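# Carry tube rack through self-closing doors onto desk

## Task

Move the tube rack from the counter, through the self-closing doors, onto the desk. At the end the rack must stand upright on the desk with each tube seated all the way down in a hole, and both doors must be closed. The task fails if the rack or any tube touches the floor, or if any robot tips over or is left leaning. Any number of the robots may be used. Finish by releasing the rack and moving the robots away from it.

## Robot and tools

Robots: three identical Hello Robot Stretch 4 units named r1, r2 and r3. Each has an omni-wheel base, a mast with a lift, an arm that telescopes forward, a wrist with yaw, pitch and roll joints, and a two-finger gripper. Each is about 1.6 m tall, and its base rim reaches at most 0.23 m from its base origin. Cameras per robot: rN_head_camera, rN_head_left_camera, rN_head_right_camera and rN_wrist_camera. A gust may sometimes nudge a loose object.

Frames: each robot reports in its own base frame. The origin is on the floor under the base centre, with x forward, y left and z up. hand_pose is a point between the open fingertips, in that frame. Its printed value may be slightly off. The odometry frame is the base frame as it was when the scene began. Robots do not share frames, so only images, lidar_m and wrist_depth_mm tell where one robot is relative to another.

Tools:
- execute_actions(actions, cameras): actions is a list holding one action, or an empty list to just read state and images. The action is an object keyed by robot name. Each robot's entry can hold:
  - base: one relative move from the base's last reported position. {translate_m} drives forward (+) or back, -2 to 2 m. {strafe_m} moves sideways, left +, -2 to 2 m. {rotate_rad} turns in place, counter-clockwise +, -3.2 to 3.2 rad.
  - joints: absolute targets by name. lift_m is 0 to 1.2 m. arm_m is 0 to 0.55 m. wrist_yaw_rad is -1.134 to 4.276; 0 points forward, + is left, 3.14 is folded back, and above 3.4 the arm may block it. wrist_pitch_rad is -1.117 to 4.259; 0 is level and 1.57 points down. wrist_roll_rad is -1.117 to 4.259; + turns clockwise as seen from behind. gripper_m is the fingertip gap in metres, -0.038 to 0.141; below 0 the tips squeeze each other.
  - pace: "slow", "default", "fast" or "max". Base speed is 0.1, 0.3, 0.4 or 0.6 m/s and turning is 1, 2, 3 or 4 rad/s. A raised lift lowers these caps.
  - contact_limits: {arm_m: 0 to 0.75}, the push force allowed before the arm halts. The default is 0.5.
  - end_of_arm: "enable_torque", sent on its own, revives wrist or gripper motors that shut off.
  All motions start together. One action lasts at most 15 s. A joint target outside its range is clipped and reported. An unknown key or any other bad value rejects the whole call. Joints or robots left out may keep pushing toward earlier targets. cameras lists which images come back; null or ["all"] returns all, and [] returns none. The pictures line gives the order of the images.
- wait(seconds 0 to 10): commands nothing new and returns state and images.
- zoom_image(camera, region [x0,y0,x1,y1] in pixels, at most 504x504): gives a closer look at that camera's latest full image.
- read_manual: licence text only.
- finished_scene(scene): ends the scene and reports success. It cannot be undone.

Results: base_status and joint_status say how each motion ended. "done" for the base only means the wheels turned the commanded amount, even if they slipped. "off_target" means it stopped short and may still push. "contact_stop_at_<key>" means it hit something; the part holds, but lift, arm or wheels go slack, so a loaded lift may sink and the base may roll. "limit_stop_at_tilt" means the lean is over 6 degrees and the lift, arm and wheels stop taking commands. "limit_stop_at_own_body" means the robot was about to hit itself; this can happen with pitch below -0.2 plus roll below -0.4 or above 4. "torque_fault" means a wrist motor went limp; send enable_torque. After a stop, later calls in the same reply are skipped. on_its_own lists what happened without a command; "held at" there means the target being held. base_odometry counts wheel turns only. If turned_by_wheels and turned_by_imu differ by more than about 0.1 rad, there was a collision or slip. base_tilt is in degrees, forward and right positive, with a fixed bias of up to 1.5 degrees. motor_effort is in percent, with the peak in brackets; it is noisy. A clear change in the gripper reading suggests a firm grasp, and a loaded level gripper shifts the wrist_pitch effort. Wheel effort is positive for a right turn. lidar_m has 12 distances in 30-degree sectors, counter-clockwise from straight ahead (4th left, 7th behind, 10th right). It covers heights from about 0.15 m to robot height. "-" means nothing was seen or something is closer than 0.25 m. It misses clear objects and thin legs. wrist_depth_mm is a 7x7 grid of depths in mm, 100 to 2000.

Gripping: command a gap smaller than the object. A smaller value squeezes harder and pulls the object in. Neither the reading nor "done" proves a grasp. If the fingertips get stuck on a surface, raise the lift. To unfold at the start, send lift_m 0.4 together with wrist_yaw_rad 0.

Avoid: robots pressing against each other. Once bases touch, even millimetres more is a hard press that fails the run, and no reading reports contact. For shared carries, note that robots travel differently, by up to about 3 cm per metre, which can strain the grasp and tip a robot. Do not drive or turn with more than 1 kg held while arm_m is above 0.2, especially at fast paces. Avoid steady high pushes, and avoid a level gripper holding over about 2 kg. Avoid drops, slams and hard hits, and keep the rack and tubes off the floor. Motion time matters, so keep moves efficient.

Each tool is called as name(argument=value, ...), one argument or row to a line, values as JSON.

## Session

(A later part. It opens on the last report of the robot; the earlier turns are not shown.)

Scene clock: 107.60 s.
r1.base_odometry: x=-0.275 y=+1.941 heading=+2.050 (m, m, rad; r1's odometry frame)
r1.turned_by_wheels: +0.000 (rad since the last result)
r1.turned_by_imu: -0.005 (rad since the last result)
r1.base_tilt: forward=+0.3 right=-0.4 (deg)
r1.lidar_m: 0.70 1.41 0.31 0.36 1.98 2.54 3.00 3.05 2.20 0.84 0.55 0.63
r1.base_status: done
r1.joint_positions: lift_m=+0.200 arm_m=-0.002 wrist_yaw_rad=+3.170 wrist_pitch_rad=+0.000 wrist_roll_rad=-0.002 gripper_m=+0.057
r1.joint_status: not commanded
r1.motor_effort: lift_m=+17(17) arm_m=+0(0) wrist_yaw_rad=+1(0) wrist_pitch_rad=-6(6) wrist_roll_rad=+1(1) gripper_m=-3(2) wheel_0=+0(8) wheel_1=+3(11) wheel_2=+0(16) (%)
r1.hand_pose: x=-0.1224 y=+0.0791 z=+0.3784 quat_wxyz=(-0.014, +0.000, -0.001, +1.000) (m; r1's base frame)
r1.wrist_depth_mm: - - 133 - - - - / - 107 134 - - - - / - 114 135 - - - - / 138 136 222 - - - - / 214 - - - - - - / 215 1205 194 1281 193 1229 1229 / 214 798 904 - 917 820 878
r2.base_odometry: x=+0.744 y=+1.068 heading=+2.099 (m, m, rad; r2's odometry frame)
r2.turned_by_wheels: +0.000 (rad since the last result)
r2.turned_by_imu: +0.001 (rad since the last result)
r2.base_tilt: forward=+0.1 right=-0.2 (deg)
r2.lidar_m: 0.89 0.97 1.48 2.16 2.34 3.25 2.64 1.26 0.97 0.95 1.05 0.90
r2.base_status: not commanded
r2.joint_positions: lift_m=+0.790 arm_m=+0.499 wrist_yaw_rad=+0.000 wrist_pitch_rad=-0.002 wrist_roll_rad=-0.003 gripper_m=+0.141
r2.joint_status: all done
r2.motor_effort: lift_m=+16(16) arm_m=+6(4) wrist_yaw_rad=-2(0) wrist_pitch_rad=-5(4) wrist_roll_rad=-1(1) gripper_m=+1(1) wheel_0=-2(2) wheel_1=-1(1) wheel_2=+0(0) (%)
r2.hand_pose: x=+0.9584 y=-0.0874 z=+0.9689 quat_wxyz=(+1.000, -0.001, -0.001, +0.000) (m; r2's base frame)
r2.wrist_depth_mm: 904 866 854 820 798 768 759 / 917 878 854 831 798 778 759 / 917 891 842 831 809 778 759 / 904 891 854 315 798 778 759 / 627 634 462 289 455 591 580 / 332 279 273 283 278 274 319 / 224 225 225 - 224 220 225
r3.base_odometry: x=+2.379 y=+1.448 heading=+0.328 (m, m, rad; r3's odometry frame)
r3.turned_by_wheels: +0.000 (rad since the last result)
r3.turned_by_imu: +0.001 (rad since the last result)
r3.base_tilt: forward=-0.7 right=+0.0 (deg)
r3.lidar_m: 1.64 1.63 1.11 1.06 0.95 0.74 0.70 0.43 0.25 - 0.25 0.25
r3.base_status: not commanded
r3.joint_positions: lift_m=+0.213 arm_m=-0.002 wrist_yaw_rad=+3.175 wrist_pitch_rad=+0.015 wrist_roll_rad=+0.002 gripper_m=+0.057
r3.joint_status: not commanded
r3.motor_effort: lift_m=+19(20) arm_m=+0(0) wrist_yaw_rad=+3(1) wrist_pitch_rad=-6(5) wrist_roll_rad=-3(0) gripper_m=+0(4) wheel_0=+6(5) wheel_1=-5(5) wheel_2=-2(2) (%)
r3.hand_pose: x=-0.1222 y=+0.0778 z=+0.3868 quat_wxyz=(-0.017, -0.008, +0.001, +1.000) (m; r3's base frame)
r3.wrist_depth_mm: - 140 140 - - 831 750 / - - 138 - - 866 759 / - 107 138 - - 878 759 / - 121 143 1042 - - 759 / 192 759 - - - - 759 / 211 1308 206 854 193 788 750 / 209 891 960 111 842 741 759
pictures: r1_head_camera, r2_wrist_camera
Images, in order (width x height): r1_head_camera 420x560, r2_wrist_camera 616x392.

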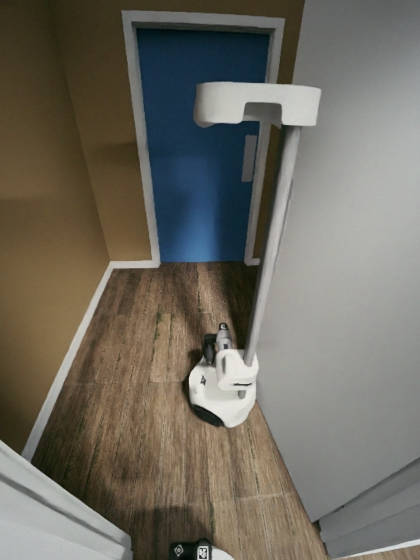

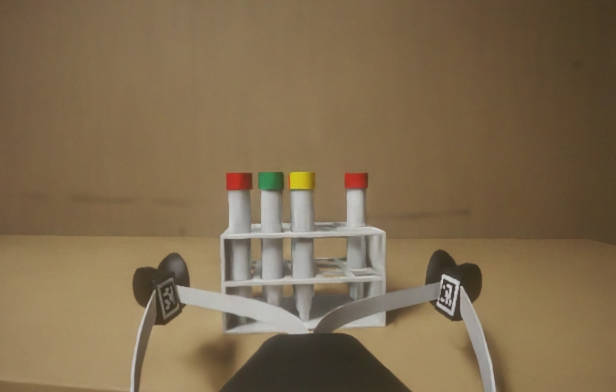

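execute_actions(
  actions=[
    {"r1":{"base":{"strafe_m":-0.12},"pace":"default"},"r2":{"base":{"translate_m":0.012},"joints":{"arm_m":0.55},"pace":"slow"}},
  ],
  cameras=["r2_wrist_camera"],
)

Scene clock: 124.70 s.
r1.base_odometry: x=-0.169 y=+1.997 heading=+2.050 (m, m, rad; r1's odometry frame)
r1.turned_by_wheels: +0.000 (rad since the last result)
r1.turned_by_imu: -0.002 (rad since the last result)
r1.base_tilt: forward=+0.2 right=-0.4 (deg)
r1.lidar_m: 0.70 0.85 0.42 0.43 2.09 2.69 2.99 3.03 2.04 0.92 0.44 0.49
r1.base_status: done
r1.joint_positions: lift_m=+0.200 arm_m=-0.002 wrist_yaw_rad=+3.170 wrist_pitch_rad=+0.000 wrist_roll_rad=-0.002 gripper_m=+0.057
r1.joint_status: not commanded
r1.motor_effort: lift_m=+17(17) arm_m=+0(0) wrist_yaw_rad=+1(1) wrist_pitch_rad=-7(7) wrist_roll_rad=-1(2) gripper_m=-3(3) wheel_0=+0(10) wheel_1=-1(11) wheel_2=+0(2) (%)
r1.hand_pose: x=-0.1224 y=+0.0791 z=+0.3784 quat_wxyz=(-0.014, +0.000, -0.001, +1.000) (m; r1's base frame)
r1.wrist_depth_mm: - - 133 - - - - / - 107 134 - - - - / - 114 135 - - - - / 138 136 221 - - - - / 216 - - - - - - / 214 1205 194 1255 193 1255 1205 / 214 809 891 - 917 820 891
r2.base_odometry: x=+0.738 y=+1.078 heading=+2.099 (m, m, rad; r2's odometry frame)
r2.turned_by_wheels: +0.000 (rad since the last result)
r2.turned_by_imu: +0.001 (rad since the last result)
r2.base_tilt: forward=+0.0 right=-0.2 (deg)
r2.lidar_m: 0.89 0.95 1.45 2.15 2.36 3.22 2.68 1.26 0.98 0.97 1.07 0.90
r2.base_status: done
r2.joint_positions: lift_m=+0.790 arm_m=+0.549 wrist_yaw_rad=+0.000 wrist_pitch_rad=-0.002 wrist_roll_rad=-0.003 gripper_m=+0.141
r2.joint_status: all done
r2.motor_effort: lift_m=+16(16) arm_m=+5(6) wrist_yaw_rad=-2(0) wrist_pitch_rad=-4(5) wrist_roll_rad=-2(1) gripper_m=+2(2) wheel_0=+2(3) wheel_1=+2(2) wheel_2=-2(7) (%)
r2.hand_pose: x=+1.0084 y=-0.0874 z=+0.9689 quat_wxyz=(+1.000, -0.001, -0.001, +0.000) (m; r2's base frame)
r2.wrist_depth_mm: 842 809 788 750 741 715 699 / 842 820 788 759 750 715 699 / 854 831 788 768 741 732 699 / 854 831 219 759 741 723 715 / 640 627 217 239 257 597 580 / 332 279 219 220 255 274 319 / 224 225 220 - 223 218 225
r3.base_odometry: x=+2.379 y=+1.448 heading=+0.328 (m, m, rad; r3's odometry frame)
r3.turned_by_wheels: +0.000 (rad since the last result)
r3.turned_by_imu: +0.000 (rad since the last result)
r3.base_tilt: forward=-0.8 right=-0.1 (deg)
r3.lidar_m: 1.63 1.63 1.15 1.07 0.97 0.77 0.70 0.43 0.25 - 0.25 0.25
r3.base_status: not commanded
r3.joint_positions: lift_m=+0.213 arm_m=-0.002 wrist_yaw_rad=+3.175 wrist_pitch_rad=+0.015 wrist_roll_rad=+0.002 gripper_m=+0.057
r3.joint_status: not commanded
r3.motor_effort: lift_m=+20(19) arm_m=+0(0) wrist_yaw_rad=+2(3) wrist_pitch_rad=-6(5) wrist_roll_rad=-3(2) gripper_m=-3(3) wheel_0=+5(6) wheel_1=-5(4) wheel_2=-2(2) (%)
r3.hand_pose: x=-0.1222 y=+0.0778 z=+0.3868 quat_wxyz=(-0.017, -0.008, +0.001, +1.000) (m; r3's base frame)
r3.wrist_depth_mm: - 140 139 - - 820 759 / - - 139 - - 878 759 / - 107 138 - - 878 750 / - 121 143 878 - - 759 / 193 759 - 1160 - - 759 / 211 1281 206 842 193 788 759 / 209 891 891 111 976 741 750
pictures: r2_wrist_camera
Images, in order (width x height): r2_wrist_camera 616x392.

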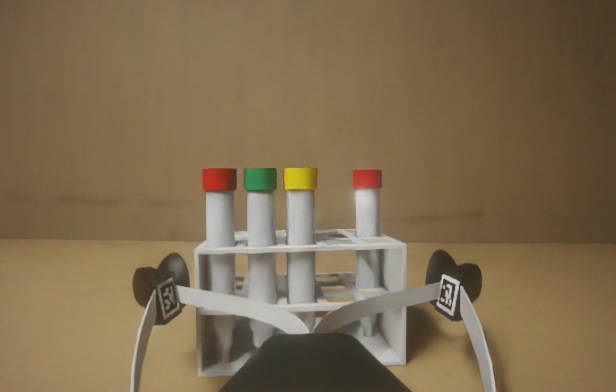

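execute_actions(
  actions=[
    {"r1":{"base":{"translate_m":0.4},"pace":"default"},"r2":{"joints":{"lift_m":0.783,"gripper_m":0.06},"pace":"default"},"r3":{"base":{"translate_m":1.25},"pace":"default"}},
  ],
  cameras=["r2_wrist_camera","r1_head_left_camera","r3_head_camera"],
)

Scene clock: 136.57 s.
r1.base_odometry: x=-0.353 y=+2.351 heading=+2.049 (m, m, rad; r1's odometry frame)
r1.turned_by_wheels: +0.000 (rad since the last result)
r1.turned_by_imu: -0.006 (rad since the last result)
r1.base_tilt: forward=+0.2 right=-0.3 (deg)
r1.lidar_m: 0.25 0.46 1.13 0.82 0.45 2.74 3.38 3.42 0.40 0.25 - 0.25
r1.base_status: done
r1.joint_positions: lift_m=+0.200 arm_m=-0.002 wrist_yaw_rad=+3.170 wrist_pitch_rad=+0.000 wrist_roll_rad=-0.002 gripper_m=+0.057
r1.joint_status: not commanded
r1.motor_effort: lift_m=+17(17) arm_m=+0(0) wrist_yaw_rad=+1(1) wrist_pitch_rad=-4(7) wrist_roll_rad=+1(1) gripper_m=-2(2) wheel_0=+16(22) wheel_1=-8(7) wheel_2=-13(15) (%)
r1.hand_pose: x=-0.1224 y=+0.0791 z=+0.3784 quat_wxyz=(-0.014, +0.000, -0.001, +1.000) (m; r1's base frame)
r1.wrist_depth_mm: - - 134 - - - - / - 107 134 - - - - / - 113 135 - - - - / 138 136 222 - - - - / 215 - - - - - - / 214 1205 194 1255 193 1255 1229 / 214 809 904 - 931 809 891
r2.base_odometry: x=+0.738 y=+1.078 heading=+2.099 (m, m, rad; r2's odometry frame)
r2.turned_by_wheels: +0.000 (rad since the last result)
r2.turned_by_imu: +0.002 (rad since the last result)
r2.base_tilt: forward=+0.0 right=-0.2 (deg)
r2.lidar_m: 0.89 0.96 1.45 2.15 2.33 3.24 2.68 1.28 0.97 0.96 1.05 0.91
r2.base_status: not commanded
r2.joint_positions: lift_m=+0.783 arm_m=+0.549 wrist_yaw_rad=+0.000 wrist_pitch_rad=-0.002 wrist_roll_rad=-0.003 gripper_m=+0.060
r2.joint_status: all done
r2.motor_effort: lift_m=+16(15) arm_m=+6(6) wrist_yaw_rad=-2(1) wrist_pitch_rad=-5(5) wrist_roll_rad=-1(1) gripper_m=+3(10) wheel_0=+2(2) wheel_1=+2(3) wheel_2=-2(2) (%)
r2.hand_pose: x=+1.0084 y=-0.0874 z=+0.9619 quat_wxyz=(+1.000, -0.001, -0.001, +0.000) (m; r2's base frame)
r2.wrist_depth_mm: 842 809 788 768 750 715 691 / 842 809 788 768 741 723 707 / 842 820 788 768 741 723 691 / 854 820 798 235 741 723 707 / 591 591 433 236 282 559 544 / 310 310 226 235 199 303 298 / 211 198 211 - 210 195 217
r3.base_odometry: x=+3.562 y=+1.851 heading=+0.328 (m, m, rad; r3's odometry frame)
r3.turned_by_wheels: +0.000 (rad since the last result)
r3.turned_by_imu: +0.003 (rad since the last result)
r3.base_tilt: forward=-0.7 right=+0.0 (deg)
r3.lidar_m: 0.37 0.41 0.54 1.07 1.14 1.56 1.20 1.41 0.99 0.94 0.52 0.42
r3.base_status: done
r3.joint_positions: lift_m=+0.213 arm_m=-0.002 wrist_yaw_rad=+3.175 wrist_pitch_rad=+0.015 wrist_roll_rad=+0.002 gripper_m=+0.057
r3.joint_status: not commanded
r3.motor_effort: lift_m=+19(19) arm_m=+0(0) wrist_yaw_rad=+2(2) wrist_pitch_rad=-5(5) wrist_roll_rad=-2(2) gripper_m=-4(2) wheel_0=+0(12) wheel_1=-1(5) wheel_2=+1(11) (%)
r3.hand_pose: x=-0.1222 y=+0.0778 z=+0.3868 quat_wxyz=(-0.017, -0.008, +0.001, +1.000) (m; r3's base frame)
r3.wrist_depth_mm: - 140 140 1499 - - 1537 / - - 139 1499 - - 1576 / - 107 139 1336 - - 1537 / - 121 143 1499 - - 1576 / 193 1756 - 1576 - 1983 1576 / 211 1537 205 1397 194 1499 1397 / 209 1025 960 111 1008 904 991
pictures: r1_head_left_camera, r2_wrist_camera, r3_head_camera
Images, in order (width x height): r1_head_left_camera 420x672, r2_wrist_camera 616x392, r3_head_camera 420x560.

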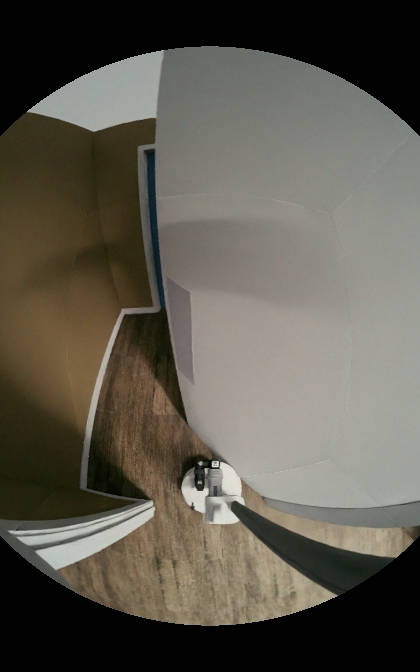

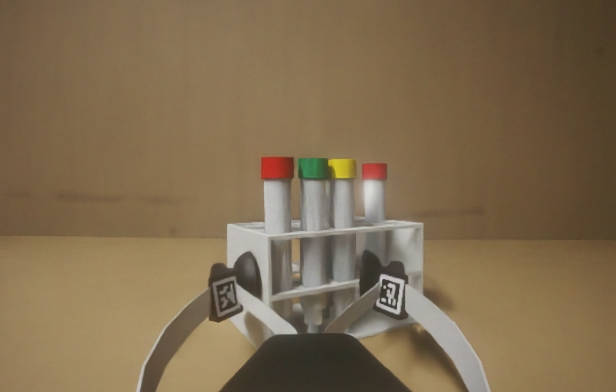

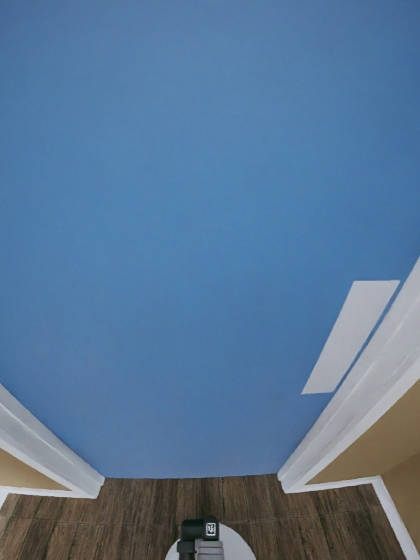

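execute_actions(
  actions=[
    {"r1":{"base":{"translate_m":0.4},"pace":"default"},"r2":{"joints":{"gripper_m":0.141},"pace":"default"},"r3":{"base":{"translate_m":0.2},"pace":"slow"}},
  ],
  cameras=[],
)

execute_actions(
  actions=[
    {"r1":{"base":{"strafe_m":-0.25},"pace":"slow"},"r2":{"joints":{"arm_m":0.15},"pace":"default"},"r3":{"base":{"translate_m":0.25},"pace":"slow"}},
  ],
  cameras=["r2_wrist_camera","r2_head_camera"],
)

Scene clock: 169.40 s.
r1.base_odometry: x=-0.538 y=+2.706 heading=+2.050 (m, m, rad; r1's odometry frame)
r1.turned_by_wheels: +0.000 (rad since the last result)
r1.turned_by_imu: -0.010 (rad since the last result)
r1.base_tilt: forward=+0.4 right=-0.4 (deg)
r1.lidar_m: 1.36 1.75 1.18 1.09 0.85 0.71 3.79 0.47 0.25 0.25 - 0.25
r1.base_status: done
r1.joint_positions: lift_m=+0.200 arm_m=-0.002 wrist_yaw_rad=+3.170 wrist_pitch_rad=+0.000 wrist_roll_rad=-0.002 gripper_m=+0.057
r1.joint_status: not commanded
r1.motor_effort: lift_m=+17(17) arm_m=+0(0) wrist_yaw_rad=+0(1) wrist_pitch_rad=-7(6) wrist_roll_rad=-1(1) gripper_m=-3(3) wheel_0=+9(24) wheel_1=+0(8) wheel_2=-4(29) (%)
r1.hand_pose: x=-0.1224 y=+0.0791 z=+0.3784 quat_wxyz=(-0.014, +0.000, -0.001, +1.000) (m; r1's base frame)
r1.wrist_depth_mm: - - 134 - - 750 640 / - 107 134 - - 750 654 / - 114 135 - - 750 654 / 138 136 221 - - 750 661 / 215 - - - - 768 668 / 215 1205 194 1281 192 723 668 / 214 820 904 - 917 661 654
r2.base_odometry: x=+0.738 y=+1.078 heading=+2.099 (m, m, rad; r2's odometry frame)
r2.turned_by_wheels: +0.000 (rad since the last result)
r2.turned_by_imu: +0.005 (rad since the last result)
r2.base_tilt: forward=+0.1 right=-0.2 (deg)
r2.lidar_m: 0.88 0.98 1.44 2.15 2.32 3.25 2.67 1.16 0.98 0.97 1.06 0.90
r2.base_status: not commanded
r2.joint_positions: lift_m=+0.783 arm_m=+0.549 wrist_yaw_rad=+0.000 wrist_pitch_rad=-0.002 wrist_roll_rad=-0.003 gripper_m=+0.141
r2.joint_status: all done
r2.motor_effort: lift_m=+16(16) arm_m=+6(6) wrist_yaw_rad=-1(1) wrist_pitch_rad=-4(5) wrist_roll_rad=+0(0) gripper_m=-1(2) wheel_0=+2(2) wheel_1=+2(3) wheel_2=-2(2) (%)
r2.hand_pose: x=+1.0084 y=-0.0874 z=+0.9619 quat_wxyz=(+1.000, -0.001, -0.001, +0.000) (m; r2's base frame)
r2.wrist_depth_mm: 831 820 788 768 741 723 699 / 854 820 788 759 741 723 707 / 854 820 788 768 750 723 715 / 854 820 809 235 750 723 699 / 591 585 436 235 282 549 549 / 310 262 247 224 258 257 298 / 210 211 211 - 209 205 216
r3.base_odometry: x=+3.750 y=+1.915 heading=+0.329 (m, m, rad; r3's odometry frame)
r3.turned_by_wheels: +0.001 (rad since the last result)
r3.turned_by_imu: +0.004 (rad since the last result)
r3.base_tilt: forward=-0.8 right=+0.0 (deg)
r3.lidar_m: - 0.25 0.29 0.61 1.16 1.57 1.25 1.39 0.99 0.61 0.33 0.25
r3.base_status: done
r3.joint_positions: lift_m=+0.213 arm_m=-0.002 wrist_yaw_rad=+3.175 wrist_pitch_rad=+0.015 wrist_roll_rad=+0.002 gripper_m=+0.057
r3.joint_status: not commanded
r3.motor_effort: lift_m=+19(19) arm_m=+0(0) wrist_yaw_rad=+1(0) wrist_pitch_rad=-6(5) wrist_roll_rad=-2(2) gripper_m=-3(6) wheel_0=+16(18) wheel_1=+11(17) wheel_2=-19(20) (%)
r3.hand_pose: x=-0.1222 y=+0.0779 z=+0.3868 quat_wxyz=(-0.016, -0.008, +0.001, +1.000) (m; r3's base frame)
r3.wrist_depth_mm: - 140 140 - - - 1576 / - - 138 - - - 1576 / - 107 138 - - - 1618 / - 121 143 1756 - - 1618 / 191 1863 - 1618 - - 1618 / 211 1537 206 1499 194 1464 1397 / 208 1008 946 111 991 904 976
pictures: none
No camera images: the call's "cameras" was empty. Leave "cameras" out to get every camera's image.

Scene clock: 173.17 s.
r1.base_odometry: x=-0.389 y=+2.771 heading=+2.104 (m, m, rad; r1's odometry frame)
r1.turned_by_wheels: +0.055 (rad since the last result)
r1.turned_by_imu: +0.061 (rad since the last result)
r1.base_tilt: forward=+0.3 right=-0.3 (deg)
r1.lidar_m: 1.62 1.83 1.29 1.23 0.78 0.87 3.91 0.26 0.25 - 0.25 0.25
r1.base_status: strafe_m contact_stop (by the wheels' count: -0.162 of -0.250)
r1.joint_positions: lift_m=+0.200 arm_m=-0.002 wrist_yaw_rad=+3.170 wrist_pitch_rad=+0.000 wrist_roll_rad=-0.002 gripper_m=+0.057
r1.joint_status: not commanded
r1.on_its_own: the wheels are slack since a contact_stop
r1.motor_effort: lift_m=+17(17) arm_m=+0(0) wrist_yaw_rad=+0(0) wrist_pitch_rad=-8(7) wrist_roll_rad=+1(1) gripper_m=-2(2) wheel_0=+0(36) wheel_1=+0(31) wheel_2=+0(2) (%)
r1.hand_pose: x=-0.1224 y=+0.0790 z=+0.3783 quat_wxyz=(-0.014, +0.000, -0.001, +1.000) (m; r1's base frame)
r1.wrist_depth_mm: - - 134 - - - - / - 107 134 - - - - / - 114 135 - - - - / 138 136 221 - - - - / 215 530 - - - - - / 214 496 193 1255 193 1229 1229 / 214 462 904 - 917 820 842
r2.base_odometry: x=+0.738 y=+1.078 heading=+2.099 (m, m, rad; r2's odometry frame)
r2.turned_by_wheels: +0.000 (rad since the last result)
r2.turned_by_imu: +0.001 (rad since the last result)
r2.base_tilt: forward=+0.0 right=-0.3 (deg)
r2.lidar_m: 0.90 0.98 1.45 2.15 2.32 3.26 2.67 0.91 0.99 0.96 1.06 0.88
r2.base_status: not commanded
r2.joint_positions: lift_m=+0.783 arm_m=+0.151 wrist_yaw_rad=+0.000 wrist_pitch_rad=-0.001 wrist_roll_rad=-0.003 gripper_m=+0.141
r2.joint_status: all done
r2.motor_effort: lift_m=+16(16) arm_m=-6(7) wrist_yaw_rad=-1(2) wrist_pitch_rad=-5(5) wrist_roll_rad=-1(0) gripper_m=+0(1) wheel_0=+2(2) wheel_1=+3(2) wheel_2=-2(2) (%)
r2.hand_pose: x=+0.6104 y=-0.0874 z=+0.9619 quat_wxyz=(+1.000, -0.001, -0.001, +0.000) (m; r2's base frame)
r2.wrist_depth_mm: 1281 1255 1182 1160 1098 1078 1060 / 1281 1229 1205 1160 1118 1118 1060 / 1281 1229 1205 1160 1118 1098 1078 / 1281 1255 1205 732 1138 1078 1078 / 597 603 585 585 574 564 554 / 597 580 554 525 525 508 500 / 603 580 564 - 530 517 504
r3.base_odometry: x=+3.986 y=+1.996 heading=+0.330 (m, m, rad; r3's odometry frame)
r3.turned_by_wheels: +0.001 (rad since the last result)
r3.turned_by_imu: +0.026 (rad since the last result)
r3.base_tilt: forward=-0.7 right=+0.0 (deg)
r3.lidar_m: 0.25 - 0.25 0.33 1.19 1.61 1.52 1.32 0.42 0.37 1.19 0.28
r3.base_status: done
r3.joint_positions: lift_m=+0.213 arm_m=-0.002 wrist_yaw_rad=+3.199 wrist_pitch_rad=+0.015 wrist_roll_rad=+0.002 gripper_m=+0.057
r3.joint_status: not commanded
r3.on_its_own: wrist_yaw_rad is at rest, and its effort (-67) is outside its rest range (-13 to +13)
r3.motor_effort: lift_m=+19(20) arm_m=+1(1) wrist_yaw_rad=-67(74) wrist_pitch_rad=-7(7) wrist_roll_rad=-3(3) gripper_m=-3(3) wheel_0=+13(20) wheel_1=+16(17) wheel_2=-15(25) (%)
r3.hand_pose: x=-0.1241 y=+0.0708 z=+0.3867 quat_wxyz=(-0.029, -0.008, +0.001, +1.000) (m; r3's base frame)
r3.wrist_depth_mm: - - 138 - - - 1708 / - - 136 - - - 1708 / - 104 137 - - - 1756 / - 118 138 - - - 1756 / 187 1661 - 1863 - - 1708 / 202 1618 205 1576 194 1499 1464 / 200 1025 960 111 976 904 991
pictures: r2_head_camera, r2_wrist_camera
Images, in order (width x height): r2_head_camera 420x560, r2_wrist_camera 616x392.

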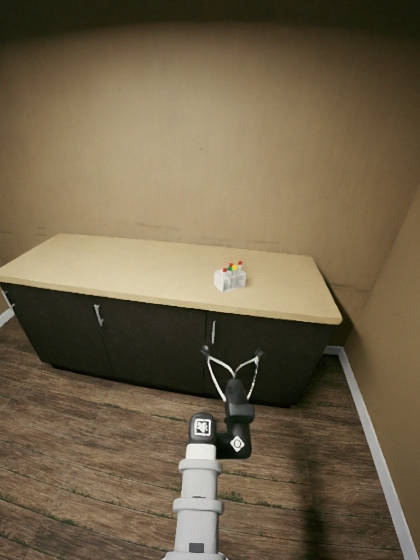

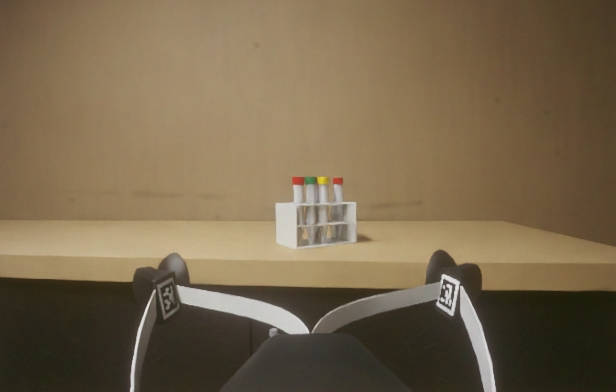

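execute_actions(
  actions=[
    {"r1":{"base":{"translate_m":0.2},"pace":"default"},"r2":{"base":{"rotate_rad":0.53},"pace":"default"},"r3":{"base":{"rotate_rad":-1.57},"pace":"slow"}},
  ],
  cameras=["r1_head_right_camera","r3_head_left_camera"],
)

Scene clock: 206.07 s.
r1.base_odometry: x=-0.491 y=+2.943 heading=+2.104 (m, m, rad; r1's odometry frame)
r1.turned_by_wheels: +0.000 (rad since the last result)
r1.turned_by_imu: -0.003 (rad since the last result)
r1.base_tilt: forward=+0.2 right=-0.3 (deg)
r1.lidar_m: 1.44 1.68 1.32 1.25 1.04 0.93 4.15 0.27 0.25 - 0.25 1.14
r1.base_status: done
r1.joint_positions: lift_m=+0.200 arm_m=-0.002 wrist_yaw_rad=+3.170 wrist_pitch_rad=+0.000 wrist_roll_rad=-0.002 gripper_m=+0.057
r1.joint_status: not commanded
r1.motor_effort: lift_m=+17(17) arm_m=+0(0) wrist_yaw_rad=-1(0) wrist_pitch_rad=-6(4) wrist_roll_rad=+2(0) gripper_m=-6(1) wheel_0=+5(7) wheel_1=+0(4) wheel_2=-4(12) (%)
r1.hand_pose: x=-0.1224 y=+0.0790 z=+0.3783 quat_wxyz=(-0.014, +0.000, -0.001, +1.000) (m; r1's base frame)
r1.wrist_depth_mm: - - 134 - - - 809 / - 107 134 - - - 778 / - 114 135 - - - 798 / 138 136 221 - - - 788 / 214 530 - - - - 798 / 215 492 195 1229 193 1255 798 / 214 459 798 - 917 820 788
r2.base_odometry: x=+0.738 y=+1.078 heading=+2.630 (m, m, rad; r2's odometry frame)
r2.turned_by_wheels: +0.530 (rad since the last result)
r2.turned_by_imu: +0.528 (rad since the last result)
r2.base_tilt: forward=+0.0 right=-0.2 (deg)
r2.lidar_m: 0.97 1.48 2.14 2.34 3.22 2.68 0.93 0.98 0.94 1.07 0.91 0.88
r2.base_status: done
r2.joint_positions: lift_m=+0.783 arm_m=+0.151 wrist_yaw_rad=+0.000 wrist_pitch_rad=-0.001 wrist_roll_rad=-0.003 gripper_m=+0.141
r2.joint_status: not commanded
r2.motor_effort: lift_m=+16(16) arm_m=-6(6) wrist_yaw_rad=-1(0) wrist_pitch_rad=-5(6) wrist_roll_rad=-2(0) gripper_m=+2(2) wheel_0=+0(6) wheel_1=+1(6) wheel_2=+1(7) (%)
r2.hand_pose: x=+0.6104 y=-0.0874 z=+0.9619 quat_wxyz=(+1.000, -0.001, -0.001, +0.000) (m; r2's base frame)
r2.wrist_depth_mm: 1661 1983 1808 1499 1255 1060 960 / 1661 1983 1808 1464 1281 1078 976 / 1708 1983 1863 1499 1255 1078 960 / 1708 1983 1756 1464 1255 1098 960 / 1661 1098 891 715 627 559 549 / 1661 1808 842 699 580 496 459 / 1708 1808 917 - 597 512 466
r3.base_odometry: x=+3.986 y=+1.994 heading=-1.239 (m, m, rad; r3's odometry frame)
r3.turned_by_wheels: -1.569 (rad since the last result)
r3.turned_by_imu: -1.567 (rad since the last result)
r3.base_tilt: forward=-0.7 right=+0.0 (deg)
r3.lidar_m: 0.37 1.22 0.27 0.25 - 0.25 0.33 1.19 1.62 1.44 1.35 0.42
r3.base_status: done
r3.joint_positions: lift_m=+0.213 arm_m=-0.002 wrist_yaw_rad=+3.175 wrist_pitch_rad=+0.015 wrist_roll_rad=+0.002 gripper_m=+0.057
r3.joint_status: not commanded
r3.motor_effort: lift_m=+19(20) arm_m=+0(1) wrist_yaw_rad=+2(72) wrist_pitch_rad=-6(6) wrist_roll_rad=-2(2) gripper_m=-2(5) wheel_0=-11(13) wheel_1=+18(26) wheel_2=+8(15) (%)
r3.hand_pose: x=-0.1223 y=+0.0778 z=+0.3868 quat_wxyz=(-0.017, -0.008, +0.001, +1.000) (m; r3's base frame)
r3.wrist_depth_mm: - 140 139 512 312 225 186 / - - 139 512 315 227 187 / - 107 138 439 317 227 189 / - 122 143 477 319 229 189 / 193 1308 1281 525 303 229 189 / 211 1308 205 488 194 220 189 / 208 1008 741 111 290 204 190
pictures: r1_head_right_camera, r3_head_left_camera
Images, in order (width x height): r1_head_right_camera 420x672, r3_head_left_camera 420x672.

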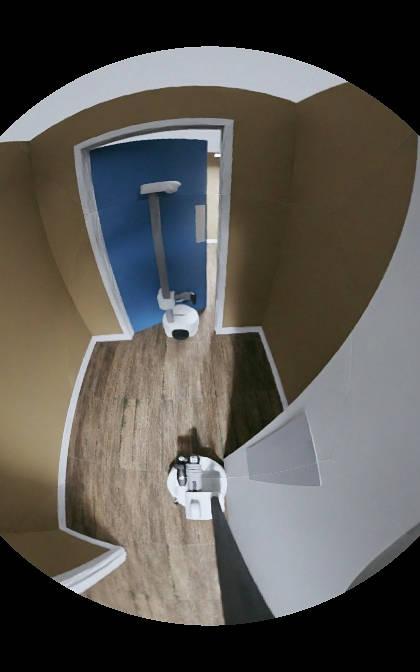

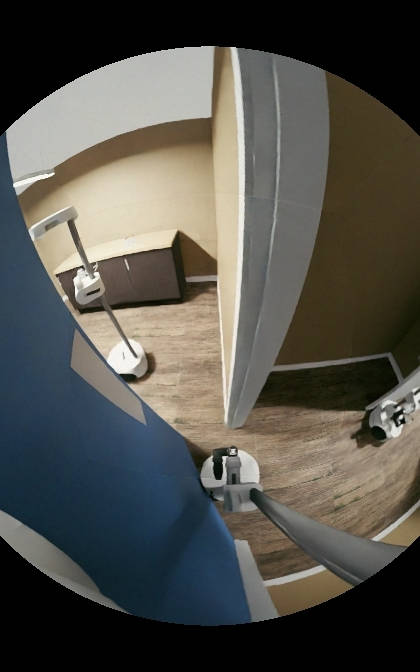

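execute_actions(
  actions=[
    {"r1":{"base":{"translate_m":0.24},"pace":"slow"},"r2":{"base":{"strafe_m":-0.532},"pace":"default"},"r3":{"base":{"strafe_m":0.75},"pace":"default"}},
  ],
  cameras=["r1_head_right_camera","r3_head_left_camera","r2_wrist_camera","r2_head_camera"],
)

Scene clock: 214.63 s.
r1.base_odometry: x=-0.613 y=+3.150 heading=+2.104 (m, m, rad; r1's odometry frame)
r1.turned_by_wheels: +0.000 (rad since the last result)
r1.turned_by_imu: -0.004 (rad since the last result)
r1.base_tilt: forward=+0.3 right=-0.3 (deg)
r1.lidar_m: 1.30 1.49 1.34 1.25 1.31 1.14 0.79 0.26 0.25 0.79 0.83 1.12
r1.base_status: done
r1.joint_positions: lift_m=+0.200 arm_m=-0.002 wrist_yaw_rad=+3.170 wrist_pitch_rad=+0.000 wrist_roll_rad=-0.002 gripper_m=+0.057
r1.joint_status: not commanded
r1.motor_effort: lift_m=+17(17) arm_m=+0(0) wrist_yaw_rad=-1(0) wrist_pitch_rad=-5(6) wrist_roll_rad=+1(0) gripper_m=-3(3) wheel_0=+5(12) wheel_1=+1(7) wheel_2=-6(9) (%)
r1.hand_pose: x=-0.1224 y=+0.0790 z=+0.3783 quat_wxyz=(-0.014, +0.000, -0.001, +1.000) (m; r1's base frame)
r1.wrist_depth_mm: - - 133 - - - 1008 / - 107 134 - - - 1025 / - 113 135 - - - 1025 / 138 136 222 - - - 1025 / 215 535 798 - - 1708 1042 / 214 500 194 1255 193 1060 1025 / 214 462 798 - 904 820 891
r2.base_odometry: x=+0.999 y=+1.542 heading=+2.630 (m, m, rad; r2's odometry frame)
r2.turned_by_wheels: +0.000 (rad since the last result)
r2.turned_by_imu: +0.001 (rad since the last result)
r2.base_tilt: forward=+0.0 right=-0.3 (deg)
r2.lidar_m: 0.64 0.95 2.58 2.79 1.19 1.18 0.69 0.55 0.54 0.60 0.88 0.56
r2.base_status: done
r2.joint_positions: lift_m=+0.783 arm_m=+0.151 wrist_yaw_rad=+0.000 wrist_pitch_rad=-0.001 wrist_roll_rad=-0.003 gripper_m=+0.141
r2.joint_status: not commanded
r2.motor_effort: lift_m=+16(16) arm_m=-6(6) wrist_yaw_rad=-1(1) wrist_pitch_rad=-5(5) wrist_roll_rad=-1(2) gripper_m=+0(2) wheel_0=+1(8) wheel_1=+0(8) wheel_2=+1(1) (%)
r2.hand_pose: x=+0.6104 y=-0.0874 z=+0.9619 quat_wxyz=(+1.000, -0.001, -0.001, +0.000) (m; r2's base frame)
r2.wrist_depth_mm: - 1756 1366 1060 904 778 699 / - 1708 1336 1098 917 788 715 / - 1756 1336 1078 917 798 715 / - 1661 1308 452 917 788 715 / 732 597 591 449 569 559 554 / 715 484 342 312 264 260 301 / 715 512 397 - 236 217 220
r3.base_odometry: x=+4.695 y=+2.239 heading=-1.239 (m, m, rad; r3's odometry frame)
r3.turned_by_wheels: +0.000 (rad since the last result)
r3.turned_by_imu: +0.172 (rad since the last result)
r3.base_tilt: forward=-0.6 right=+0.1 (deg)
r3.lidar_m: 1.19 2.19 2.47 2.46 0.25 - 0.25 0.30 0.96 1.90 0.81 1.19
r3.base_status: done
r3.joint_positions: lift_m=+0.213 arm_m=-0.002 wrist_yaw_rad=+3.175 wrist_pitch_rad=+0.015 wrist_roll_rad=+0.002 gripper_m=+0.057
r3.joint_status: not commanded
r3.motor_effort: lift_m=+19(19) arm_m=+0(1) wrist_yaw_rad=+1(0) wrist_pitch_rad=-5(5) wrist_roll_rad=-4(1) gripper_m=-4(4) wheel_0=-6(27) wheel_1=+1(32) wheel_2=+6(12) (%)
r3.hand_pose: x=-0.1223 y=+0.0778 z=+0.3868 quat_wxyz=(-0.017, -0.008, +0.001, +1.000) (m; r3's base frame)
r3.wrist_depth_mm: - 140 139 319 270 236 216 / - - 138 317 271 236 215 / - 107 139 303 271 236 215 / - 122 143 312 271 236 214 / 192 455 384 317 267 236 214 / 211 488 205 312 193 233 216 / 210 492 377 111 262 224 216
pictures: r1_head_right_camera, r2_head_camera, r2_wrist_camera, r3_head_left_camera
Images, in order (width x height): r1_head_right_camera 420x672, r2_head_camera 420x560, r2_wrist_camera 616x392, r3_head_left_camera 420x672.

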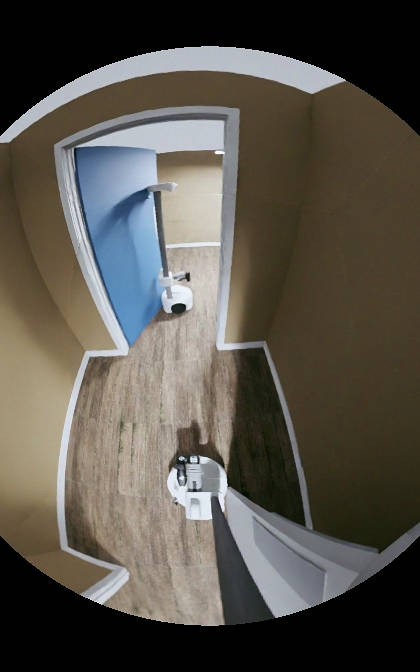

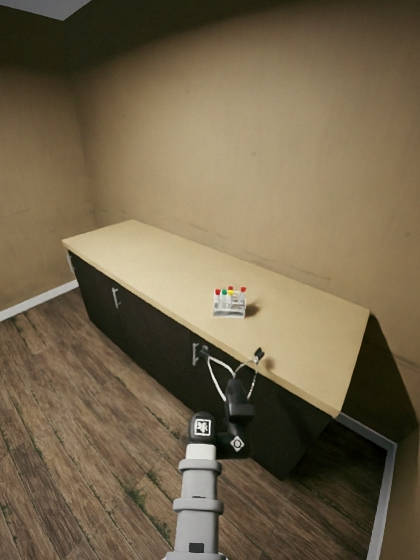

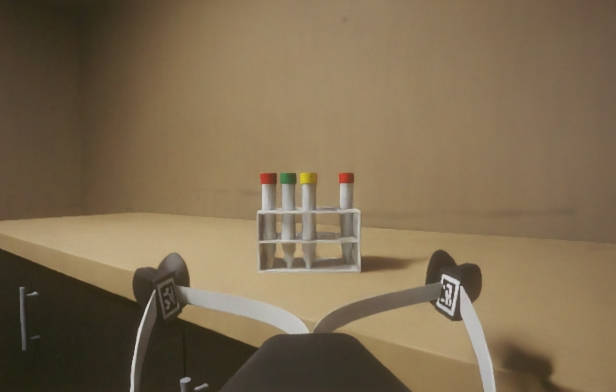

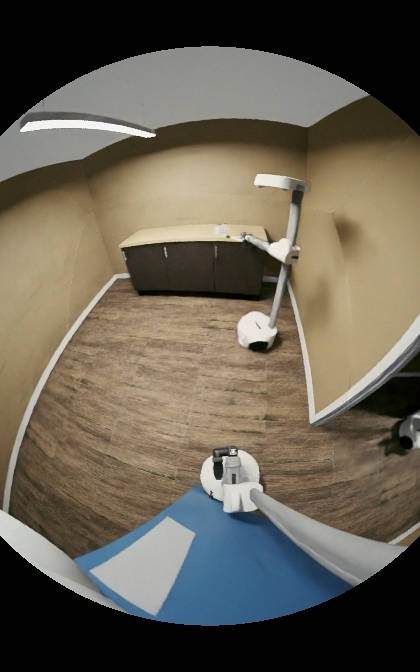

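execute_actions(
  actions=[
    {"r1":{"base":{"translate_m":0.07},"pace":"slow"},"r2":{"joints":{"lift_m":0.79,"arm_m":0.37},"pace":"default"},"r3":{"base":{"translate_m":-0.22},"pace":"slow"}},
  ],
  cameras=["r1_head_right_camera","r3_head_left_camera","r2_wrist_camera"],
)

Scene clock: 224.10 s.
r1.base_odometry: x=-0.648 y=+3.210 heading=+2.105 (m, m, rad; r1's odometry frame)
r1.turned_by_wheels: +0.000 (rad since the last result)
r1.turned_by_imu: -0.003 (rad since the last result)
r1.base_tilt: forward=+0.3 right=-0.3 (deg)
r1.lidar_m: 1.24 1.41 1.34 1.25 1.30 1.18 0.76 0.25 0.28 0.80 0.81 1.08
r1.base_status: done
r1.joint_positions: lift_m=+0.200 arm_m=-0.002 wrist_yaw_rad=+3.170 wrist_pitch_rad=+0.000 wrist_roll_rad=-0.002 gripper_m=+0.057
r1.joint_status: not commanded
r1.motor_effort: lift_m=+17(17) arm_m=+0(0) wrist_yaw_rad=+0(1) wrist_pitch_rad=-6(6) wrist_roll_rad=-1(2) gripper_m=-2(2) wheel_0=+4(8) wheel_1=-1(3) wheel_2=-1(14) (%)
r1.hand_pose: x=-0.1224 y=+0.0791 z=+0.3783 quat_wxyz=(-0.014, +0.000, -0.001, +1.000) (m; r1's base frame)
r1.wrist_depth_mm: - - 134 - - 1138 1078 / - 107 134 - - 1138 1078 / - 114 135 - - 1160 1098 / 138 136 221 - - 1160 1098 / 214 488 768 - - 1160 1098 / 214 452 194 1255 193 1098 1098 / 214 418 788 - 904 820 878
r2.base_odometry: x=+0.999 y=+1.542 heading=+2.630 (m, m, rad; r2's odometry frame)
r2.turned_by_wheels: +0.000 (rad since the last result)
r2.turned_by_imu: +0.002 (rad since the last result)
r2.base_tilt: forward=+0.0 right=-0.3 (deg)
r2.lidar_m: 0.66 0.94 2.58 2.80 1.45 1.39 0.69 0.55 0.55 0.59 0.91 0.55
r2.base_status: not commanded
r2.joint_positions: lift_m=+0.790 arm_m=+0.369 wrist_yaw_rad=+0.000 wrist_pitch_rad=-0.002 wrist_roll_rad=-0.003 gripper_m=+0.141
r2.joint_status: all done
r2.motor_effort: lift_m=+22(22) arm_m=+6(7) wrist_yaw_rad=-1(1) wrist_pitch_rad=-5(6) wrist_roll_rad=-1(1) gripper_m=+4(0) wheel_0=+1(1) wheel_1=+0(0) wheel_2=+1(1) (%)
r2.hand_pose: x=+0.8284 y=-0.0874 z=+0.9685 quat_wxyz=(+1.000, -0.001, -0.001, +0.000) (m; r2's base frame)
r2.wrist_depth_mm: 1808 1397 1060 866 732 627 559 / 1808 1430 1078 878 732 634 559 / 1808 1430 1098 878 741 634 569 / 1808 1397 1008 233 715 640 564 / 634 627 233 245 255 591 549 / 330 281 230 233 250 274 319 / 224 224 224 - 223 219 226
r3.base_odometry: x=+4.623 y=+2.446 heading=-1.239 (m, m, rad; r3's odometry frame)
r3.turned_by_wheels: +0.000 (rad since the last result)
r3.turned_by_imu: -0.052 (rad since the last result)
r3.base_tilt: forward=-0.7 right=+0.0 (deg)
r3.lidar_m: 1.39 2.36 2.49 2.45 0.25 0.25 - 0.25 0.41 1.85 0.95 1.10
r3.base_status: done
r3.joint_positions: lift_m=+0.213 arm_m=-0.002 wrist_yaw_rad=+3.175 wrist_pitch_rad=+0.015 wrist_roll_rad=+0.002 gripper_m=+0.057
r3.joint_status: not commanded
r3.motor_effort: lift_m=+20(20) arm_m=+1(1) wrist_yaw_rad=+2(0) wrist_pitch_rad=-5(6) wrist_roll_rad=-1(2) gripper_m=-3(1) wheel_0=-6(12) wheel_1=-4(6) wheel_2=+9(14) (%)
r3.hand_pose: x=-0.1223 y=+0.0778 z=+0.3868 quat_wxyz=(-0.017, -0.008, +0.001, +1.000) (m; r3's base frame)
r3.wrist_depth_mm: - 140 139 314 290 273 257 / - - 138 314 291 272 257 / - 107 138 307 291 273 257 / - 122 142 309 293 273 258 / 193 362 340 314 290 273 258 / 211 370 206 310 194 270 258 / 209 370 336 111 287 264 258
pictures: r1_head_right_camera, r2_wrist_camera, r3_head_left_camera
Images, in order (width x height): r1_head_right_camera 420x672, r2_wrist_camera 616x392, r3_head_left_camera 420x672.

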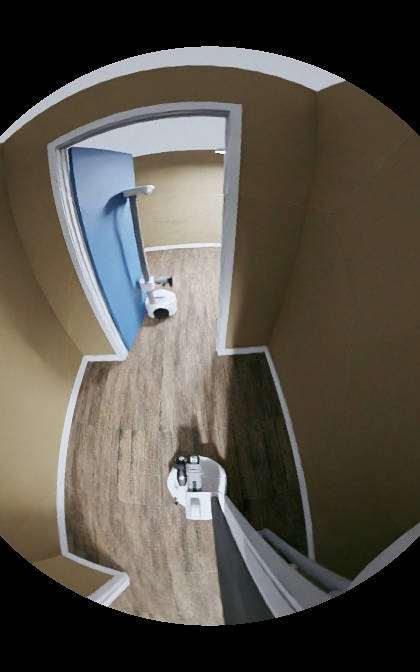

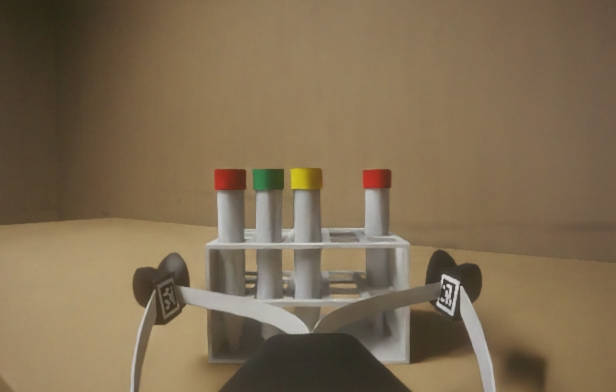

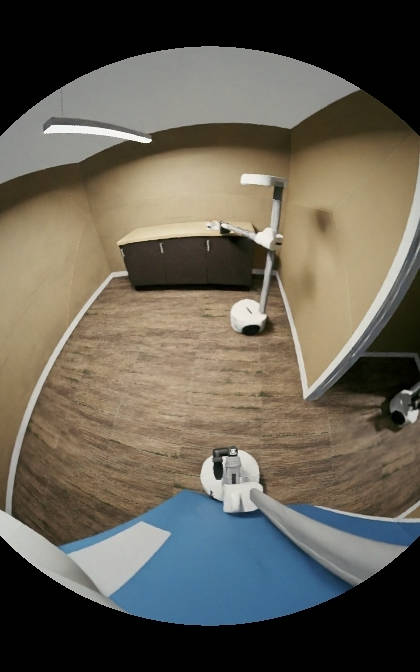

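execute_actions(
  actions=[
    {"r1":{"base":{"strafe_m":-0.05},"pace":"slow"},"r2":{"joints":{"arm_m":0.402},"pace":"slow"},"r3":{"base":{"strafe_m":0.33},"pace":"default"}},
  ],
  cameras=["r1_head_right_camera","r3_head_right_camera","r2_wrist_camera"],
)

Scene clock: 231.87 s.
r1.base_odometry: x=-0.612 y=+3.235 heading=+2.093 (m, m, rad; r1's odometry frame)
r1.turned_by_wheels: -0.012 (rad since the last result)
r1.turned_by_imu: -0.014 (rad since the last result)
r1.base_tilt: forward=+0.3 right=-0.4 (deg)
r1.lidar_m: 1.23 1.45 1.38 1.29 1.33 1.20 0.66 0.25 0.27 0.74 0.77 1.03
r1.base_status: strafe_m contact_stop (by the wheels' count: -0.044 of -0.050)
r1.joint_positions: lift_m=+0.200 arm_m=-0.002 wrist_yaw_rad=+3.170 wrist_pitch_rad=+0.000 wrist_roll_rad=-0.002 gripper_m=+0.057
r1.joint_status: not commanded
r1.on_its_own: the wheels are slack since a contact_stop
r1.motor_effort: lift_m=+17(17) arm_m=+0(0) wrist_yaw_rad=+0(0) wrist_pitch_rad=-6(7) wrist_roll_rad=+0(2) gripper_m=-2(1) wheel_0=+0(15) wheel_1=+0(33) wheel_2=+0(7) (%)
r1.hand_pose: x=-0.1224 y=+0.0791 z=+0.3783 quat_wxyz=(-0.014, +0.000, -0.001, +1.000) (m; r1's base frame)
r1.wrist_depth_mm: - - 133 - - - 1098 / - 107 134 - - - 1098 / - 114 135 - - - 1098 / 138 136 221 - - - 1098 / 214 473 715 - - 1756 1098 / 214 442 194 1255 193 1138 1098 / 214 410 788 - 904 831 878
r2.base_odometry: x=+0.999 y=+1.542 heading=+2.630 (m, m, rad; r2's odometry frame)
r2.turned_by_wheels: +0.000 (rad since the last result)
r2.turned_by_imu: +0.001 (rad since the last result)
r2.base_tilt: forward=+0.0 right=-0.3 (deg)
r2.lidar_m: 0.65 0.96 2.57 2.77 1.48 1.88 0.70 0.55 0.56 0.58 0.92 0.56
r2.base_status: not commanded
r2.joint_positions: lift_m=+0.790 arm_m=+0.401 wrist_yaw_rad=+0.000 wrist_pitch_rad=-0.002 wrist_roll_rad=-0.003 gripper_m=+0.141
r2.joint_status: all done
r2.motor_effort: lift_m=+22(22) arm_m=+6(6) wrist_yaw_rad=-2(2) wrist_pitch_rad=-5(5) wrist_roll_rad=-1(0) gripper_m=+0(1) wheel_0=+1(1) wheel_1=+0(0) wheel_2=+1(1) (%)
r2.hand_pose: x=+0.8603 y=-0.0874 z=+0.9685 quat_wxyz=(+1.000, -0.001, -0.001, +0.000) (m; r2's base frame)
r2.wrist_depth_mm: 1756 1336 1025 842 707 603 539 / 1863 1366 1025 842 707 609 544 / 1808 1366 1060 854 707 615 549 / 1808 1397 202 788 676 615 549 / 634 634 200 201 229 585 535 / 330 279 195 201 196 274 317 / 224 224 205 - 215 218 224
r3.base_odometry: x=+4.935 y=+2.554 heading=-1.238 (m, m, rad; r3's odometry frame)
r3.turned_by_wheels: +0.000 (rad since the last result)
r3.turned_by_imu: +0.001 (rad since the last result)
r3.base_tilt: forward=-0.7 right=+0.0 (deg)
r3.lidar_m: 1.66 2.39 2.15 2.12 2.31 1.89 1.86 0.25 0.36 2.18 1.21 1.49
r3.base_status: done
r3.joint_positions: lift_m=+0.213 arm_m=-0.002 wrist_yaw_rad=+3.175 wrist_pitch_rad=+0.015 wrist_roll_rad=+0.002 gripper_m=+0.057
r3.joint_status: not commanded
r3.motor_effort: lift_m=+19(19) arm_m=+1(0) wrist_yaw_rad=+1(2) wrist_pitch_rad=-5(6) wrist_roll_rad=-2(2) gripper_m=-2(1) wheel_0=-2(12) wheel_1=+0(14) wheel_2=+6(10) (%)
r3.hand_pose: x=-0.1223 y=+0.0778 z=+0.3868 quat_wxyz=(-0.017, -0.008, +0.001, +1.000) (m; r3's base frame)
r3.wrist_depth_mm: - 140 139 - 1983 1863 1808 / - - 138 1983 1983 1921 1863 / - 107 138 - 1983 1863 1808 / - 122 143 - 1983 1863 1756 / 192 351 336 1983 1921 1983 1756 / 211 355 205 1397 194 1464 1397 / 209 357 332 111 991 904 991
pictures: r1_head_right_camera, r2_wrist_camera, r3_head_right_camera
Images, in order (width x height): r1_head_right_camera 420x672, r2_wrist_camera 616x392, r3_head_right_camera 420x672.

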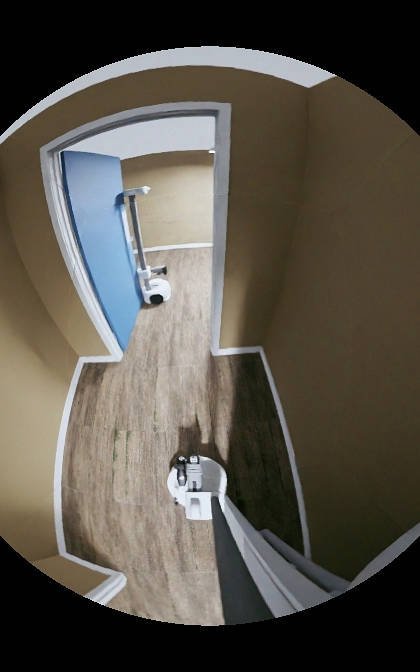

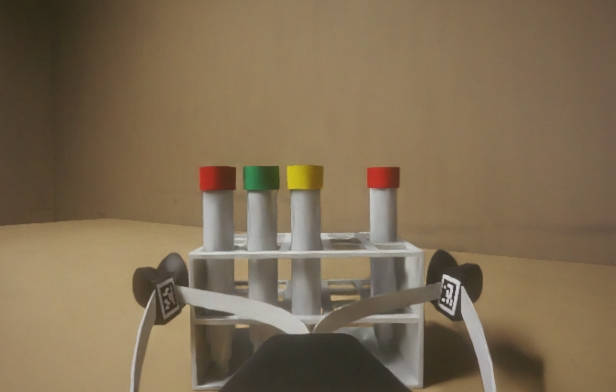

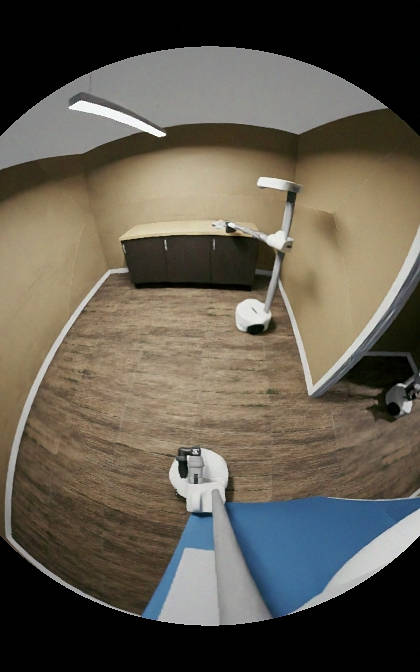

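execute_actions(
  actions=[
    {"r1":{"base":{"strafe_m":0.004},"pace":"slow"},"r2":{"joints":{"gripper_m":0.07},"pace":"default"},"r3":{"base":{"strafe_m":0.09},"pace":"slow"}},
  ],
  cameras=["r3_head_right_camera","r2_wrist_camera"],
)

Scene clock: 239.27 s.
r1.base_odometry: x=-0.615 y=+3.233 heading=+2.093 (m, m, rad; r1's odometry frame)
r1.turned_by_wheels: +0.000 (rad since the last result)
r1.turned_by_imu: -0.002 (rad since the last result)
r1.base_tilt: forward=+0.4 right=-0.3 (deg)
r1.lidar_m: 1.21 1.43 1.39 1.29 1.33 1.21 0.64 0.25 0.28 0.74 0.78 1.01
r1.base_status: done
r1.joint_positions: lift_m=+0.200 arm_m=-0.002 wrist_yaw_rad=+3.170 wrist_pitch_rad=+0.000 wrist_roll_rad=-0.002 gripper_m=+0.057
r1.joint_status: not commanded
r1.motor_effort: lift_m=+17(17) arm_m=+0(0) wrist_yaw_rad=+1(0) wrist_pitch_rad=-5(6) wrist_roll_rad=+1(2) gripper_m=-2(3) wheel_0=-2(9) wheel_1=+0(0) wheel_2=+0(3) (%)
r1.hand_pose: x=-0.1224 y=+0.0791 z=+0.3783 quat_wxyz=(-0.014, +0.000, -0.001, +1.000) (m; r1's base frame)
r1.wrist_depth_mm: - - 133 - - - 1078 / - 107 134 - - - 1118 / - 113 135 - - - 1098 / 138 136 221 - - - 1078 / 214 477 715 - - 1229 1118 / 215 442 194 1255 193 1118 1098 / 213 413 788 - 917 820 878
r2.base_odometry: x=+0.999 y=+1.542 heading=+2.630 (m, m, rad; r2's odometry frame)
r2.turned_by_wheels: +0.000 (rad since the last result)
r2.turned_by_imu: +0.001 (rad since the last result)
r2.base_tilt: forward=+0.0 right=-0.2 (deg)
r2.lidar_m: 0.64 0.95 2.56 2.79 1.52 1.87 0.70 0.56 0.55 0.61 0.92 0.57
r2.base_status: not commanded
r2.joint_positions: lift_m=+0.790 arm_m=+0.401 wrist_yaw_rad=+0.000 wrist_pitch_rad=-0.002 wrist_roll_rad=-0.003 gripper_m=+0.070
r2.joint_status: all done
r2.motor_effort: lift_m=+22(22) arm_m=+6(6) wrist_yaw_rad=-1(2) wrist_pitch_rad=-4(4) wrist_roll_rad=-1(2) gripper_m=-17(19) wheel_0=+0(0) wheel_1=-1(0) wheel_2=+0(1) (%)
r2.hand_pose: x=+0.8604 y=-0.0874 z=+0.9685 quat_wxyz=(+1.000, -0.001, -0.001, +0.000) (m; r2's base frame)
r2.wrist_depth_mm: 1808 1366 1025 831 707 603 544 / 1863 1366 1025 831 715 609 544 / 1863 1336 1042 854 715 615 549 / 1863 1397 186 188 683 615 544 / 634 627 186 189 213 591 530 / 332 183 185 189 208 181 319 / 224 218 189 - 193 219 224
r3.base_odometry: x=+5.020 y=+2.583 heading=-1.238 (m, m, rad; r3's odometry frame)
r3.turned_by_wheels: +0.000 (rad since the last result)
r3.turned_by_imu: +0.001 (rad since the last result)
r3.base_tilt: forward=-0.6 right=+0.0 (deg)
r3.lidar_m: 1.96 2.37 2.07 2.04 2.20 1.87 1.86 0.25 0.32 2.25 1.29 1.53
r3.base_status: done
r3.joint_positions: lift_m=+0.213 arm_m=-0.002 wrist_yaw_rad=+3.175 wrist_pitch_rad=+0.015 wrist_roll_rad=+0.002 gripper_m=+0.057
r3.joint_status: not commanded
r3.motor_effort: lift_m=+20(19) arm_m=+0(1) wrist_yaw_rad=+1(0) wrist_pitch_rad=-5(5) wrist_roll_rad=-3(0) gripper_m=-4(3) wheel_0=-2(8) wheel_1=+0(7) wheel_2=+6(10) (%)
r3.hand_pose: x=-0.1223 y=+0.0778 z=+0.3868 quat_wxyz=(-0.017, -0.008, +0.001, +1.000) (m; r3's base frame)
r3.wrist_depth_mm: - 140 139 - 1921 1808 1756 / - - 139 - 1921 1921 1808 / - 107 138 - 1921 1863 1756 / - 122 143 1983 1921 1863 1808 / 192 319 - - 1983 1863 1808 / 211 324 206 1499 194 1499 1464 / 209 324 946 111 991 904 976
pictures: r2_wrist_camera, r3_head_right_camera
Images, in order (width x height): r2_wrist_camera 616x392, r3_head_right_camera 420x672.

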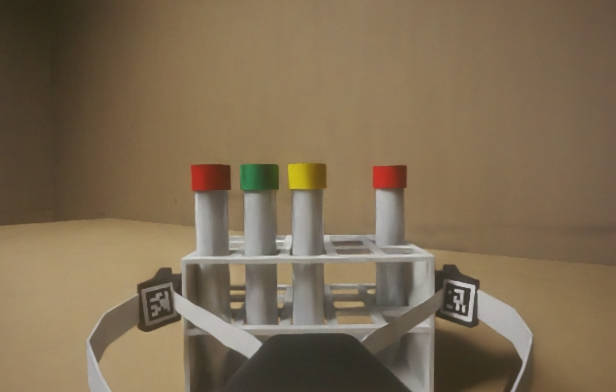

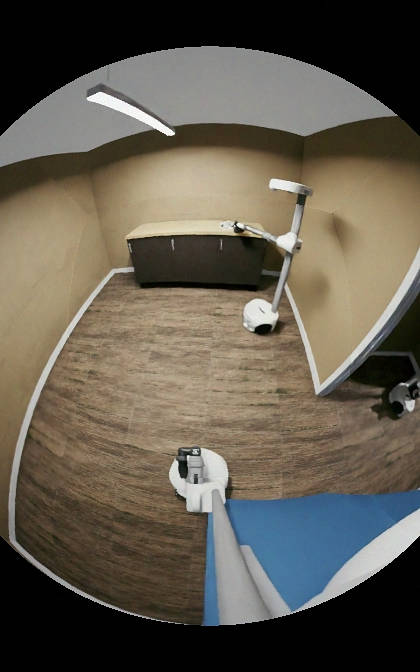

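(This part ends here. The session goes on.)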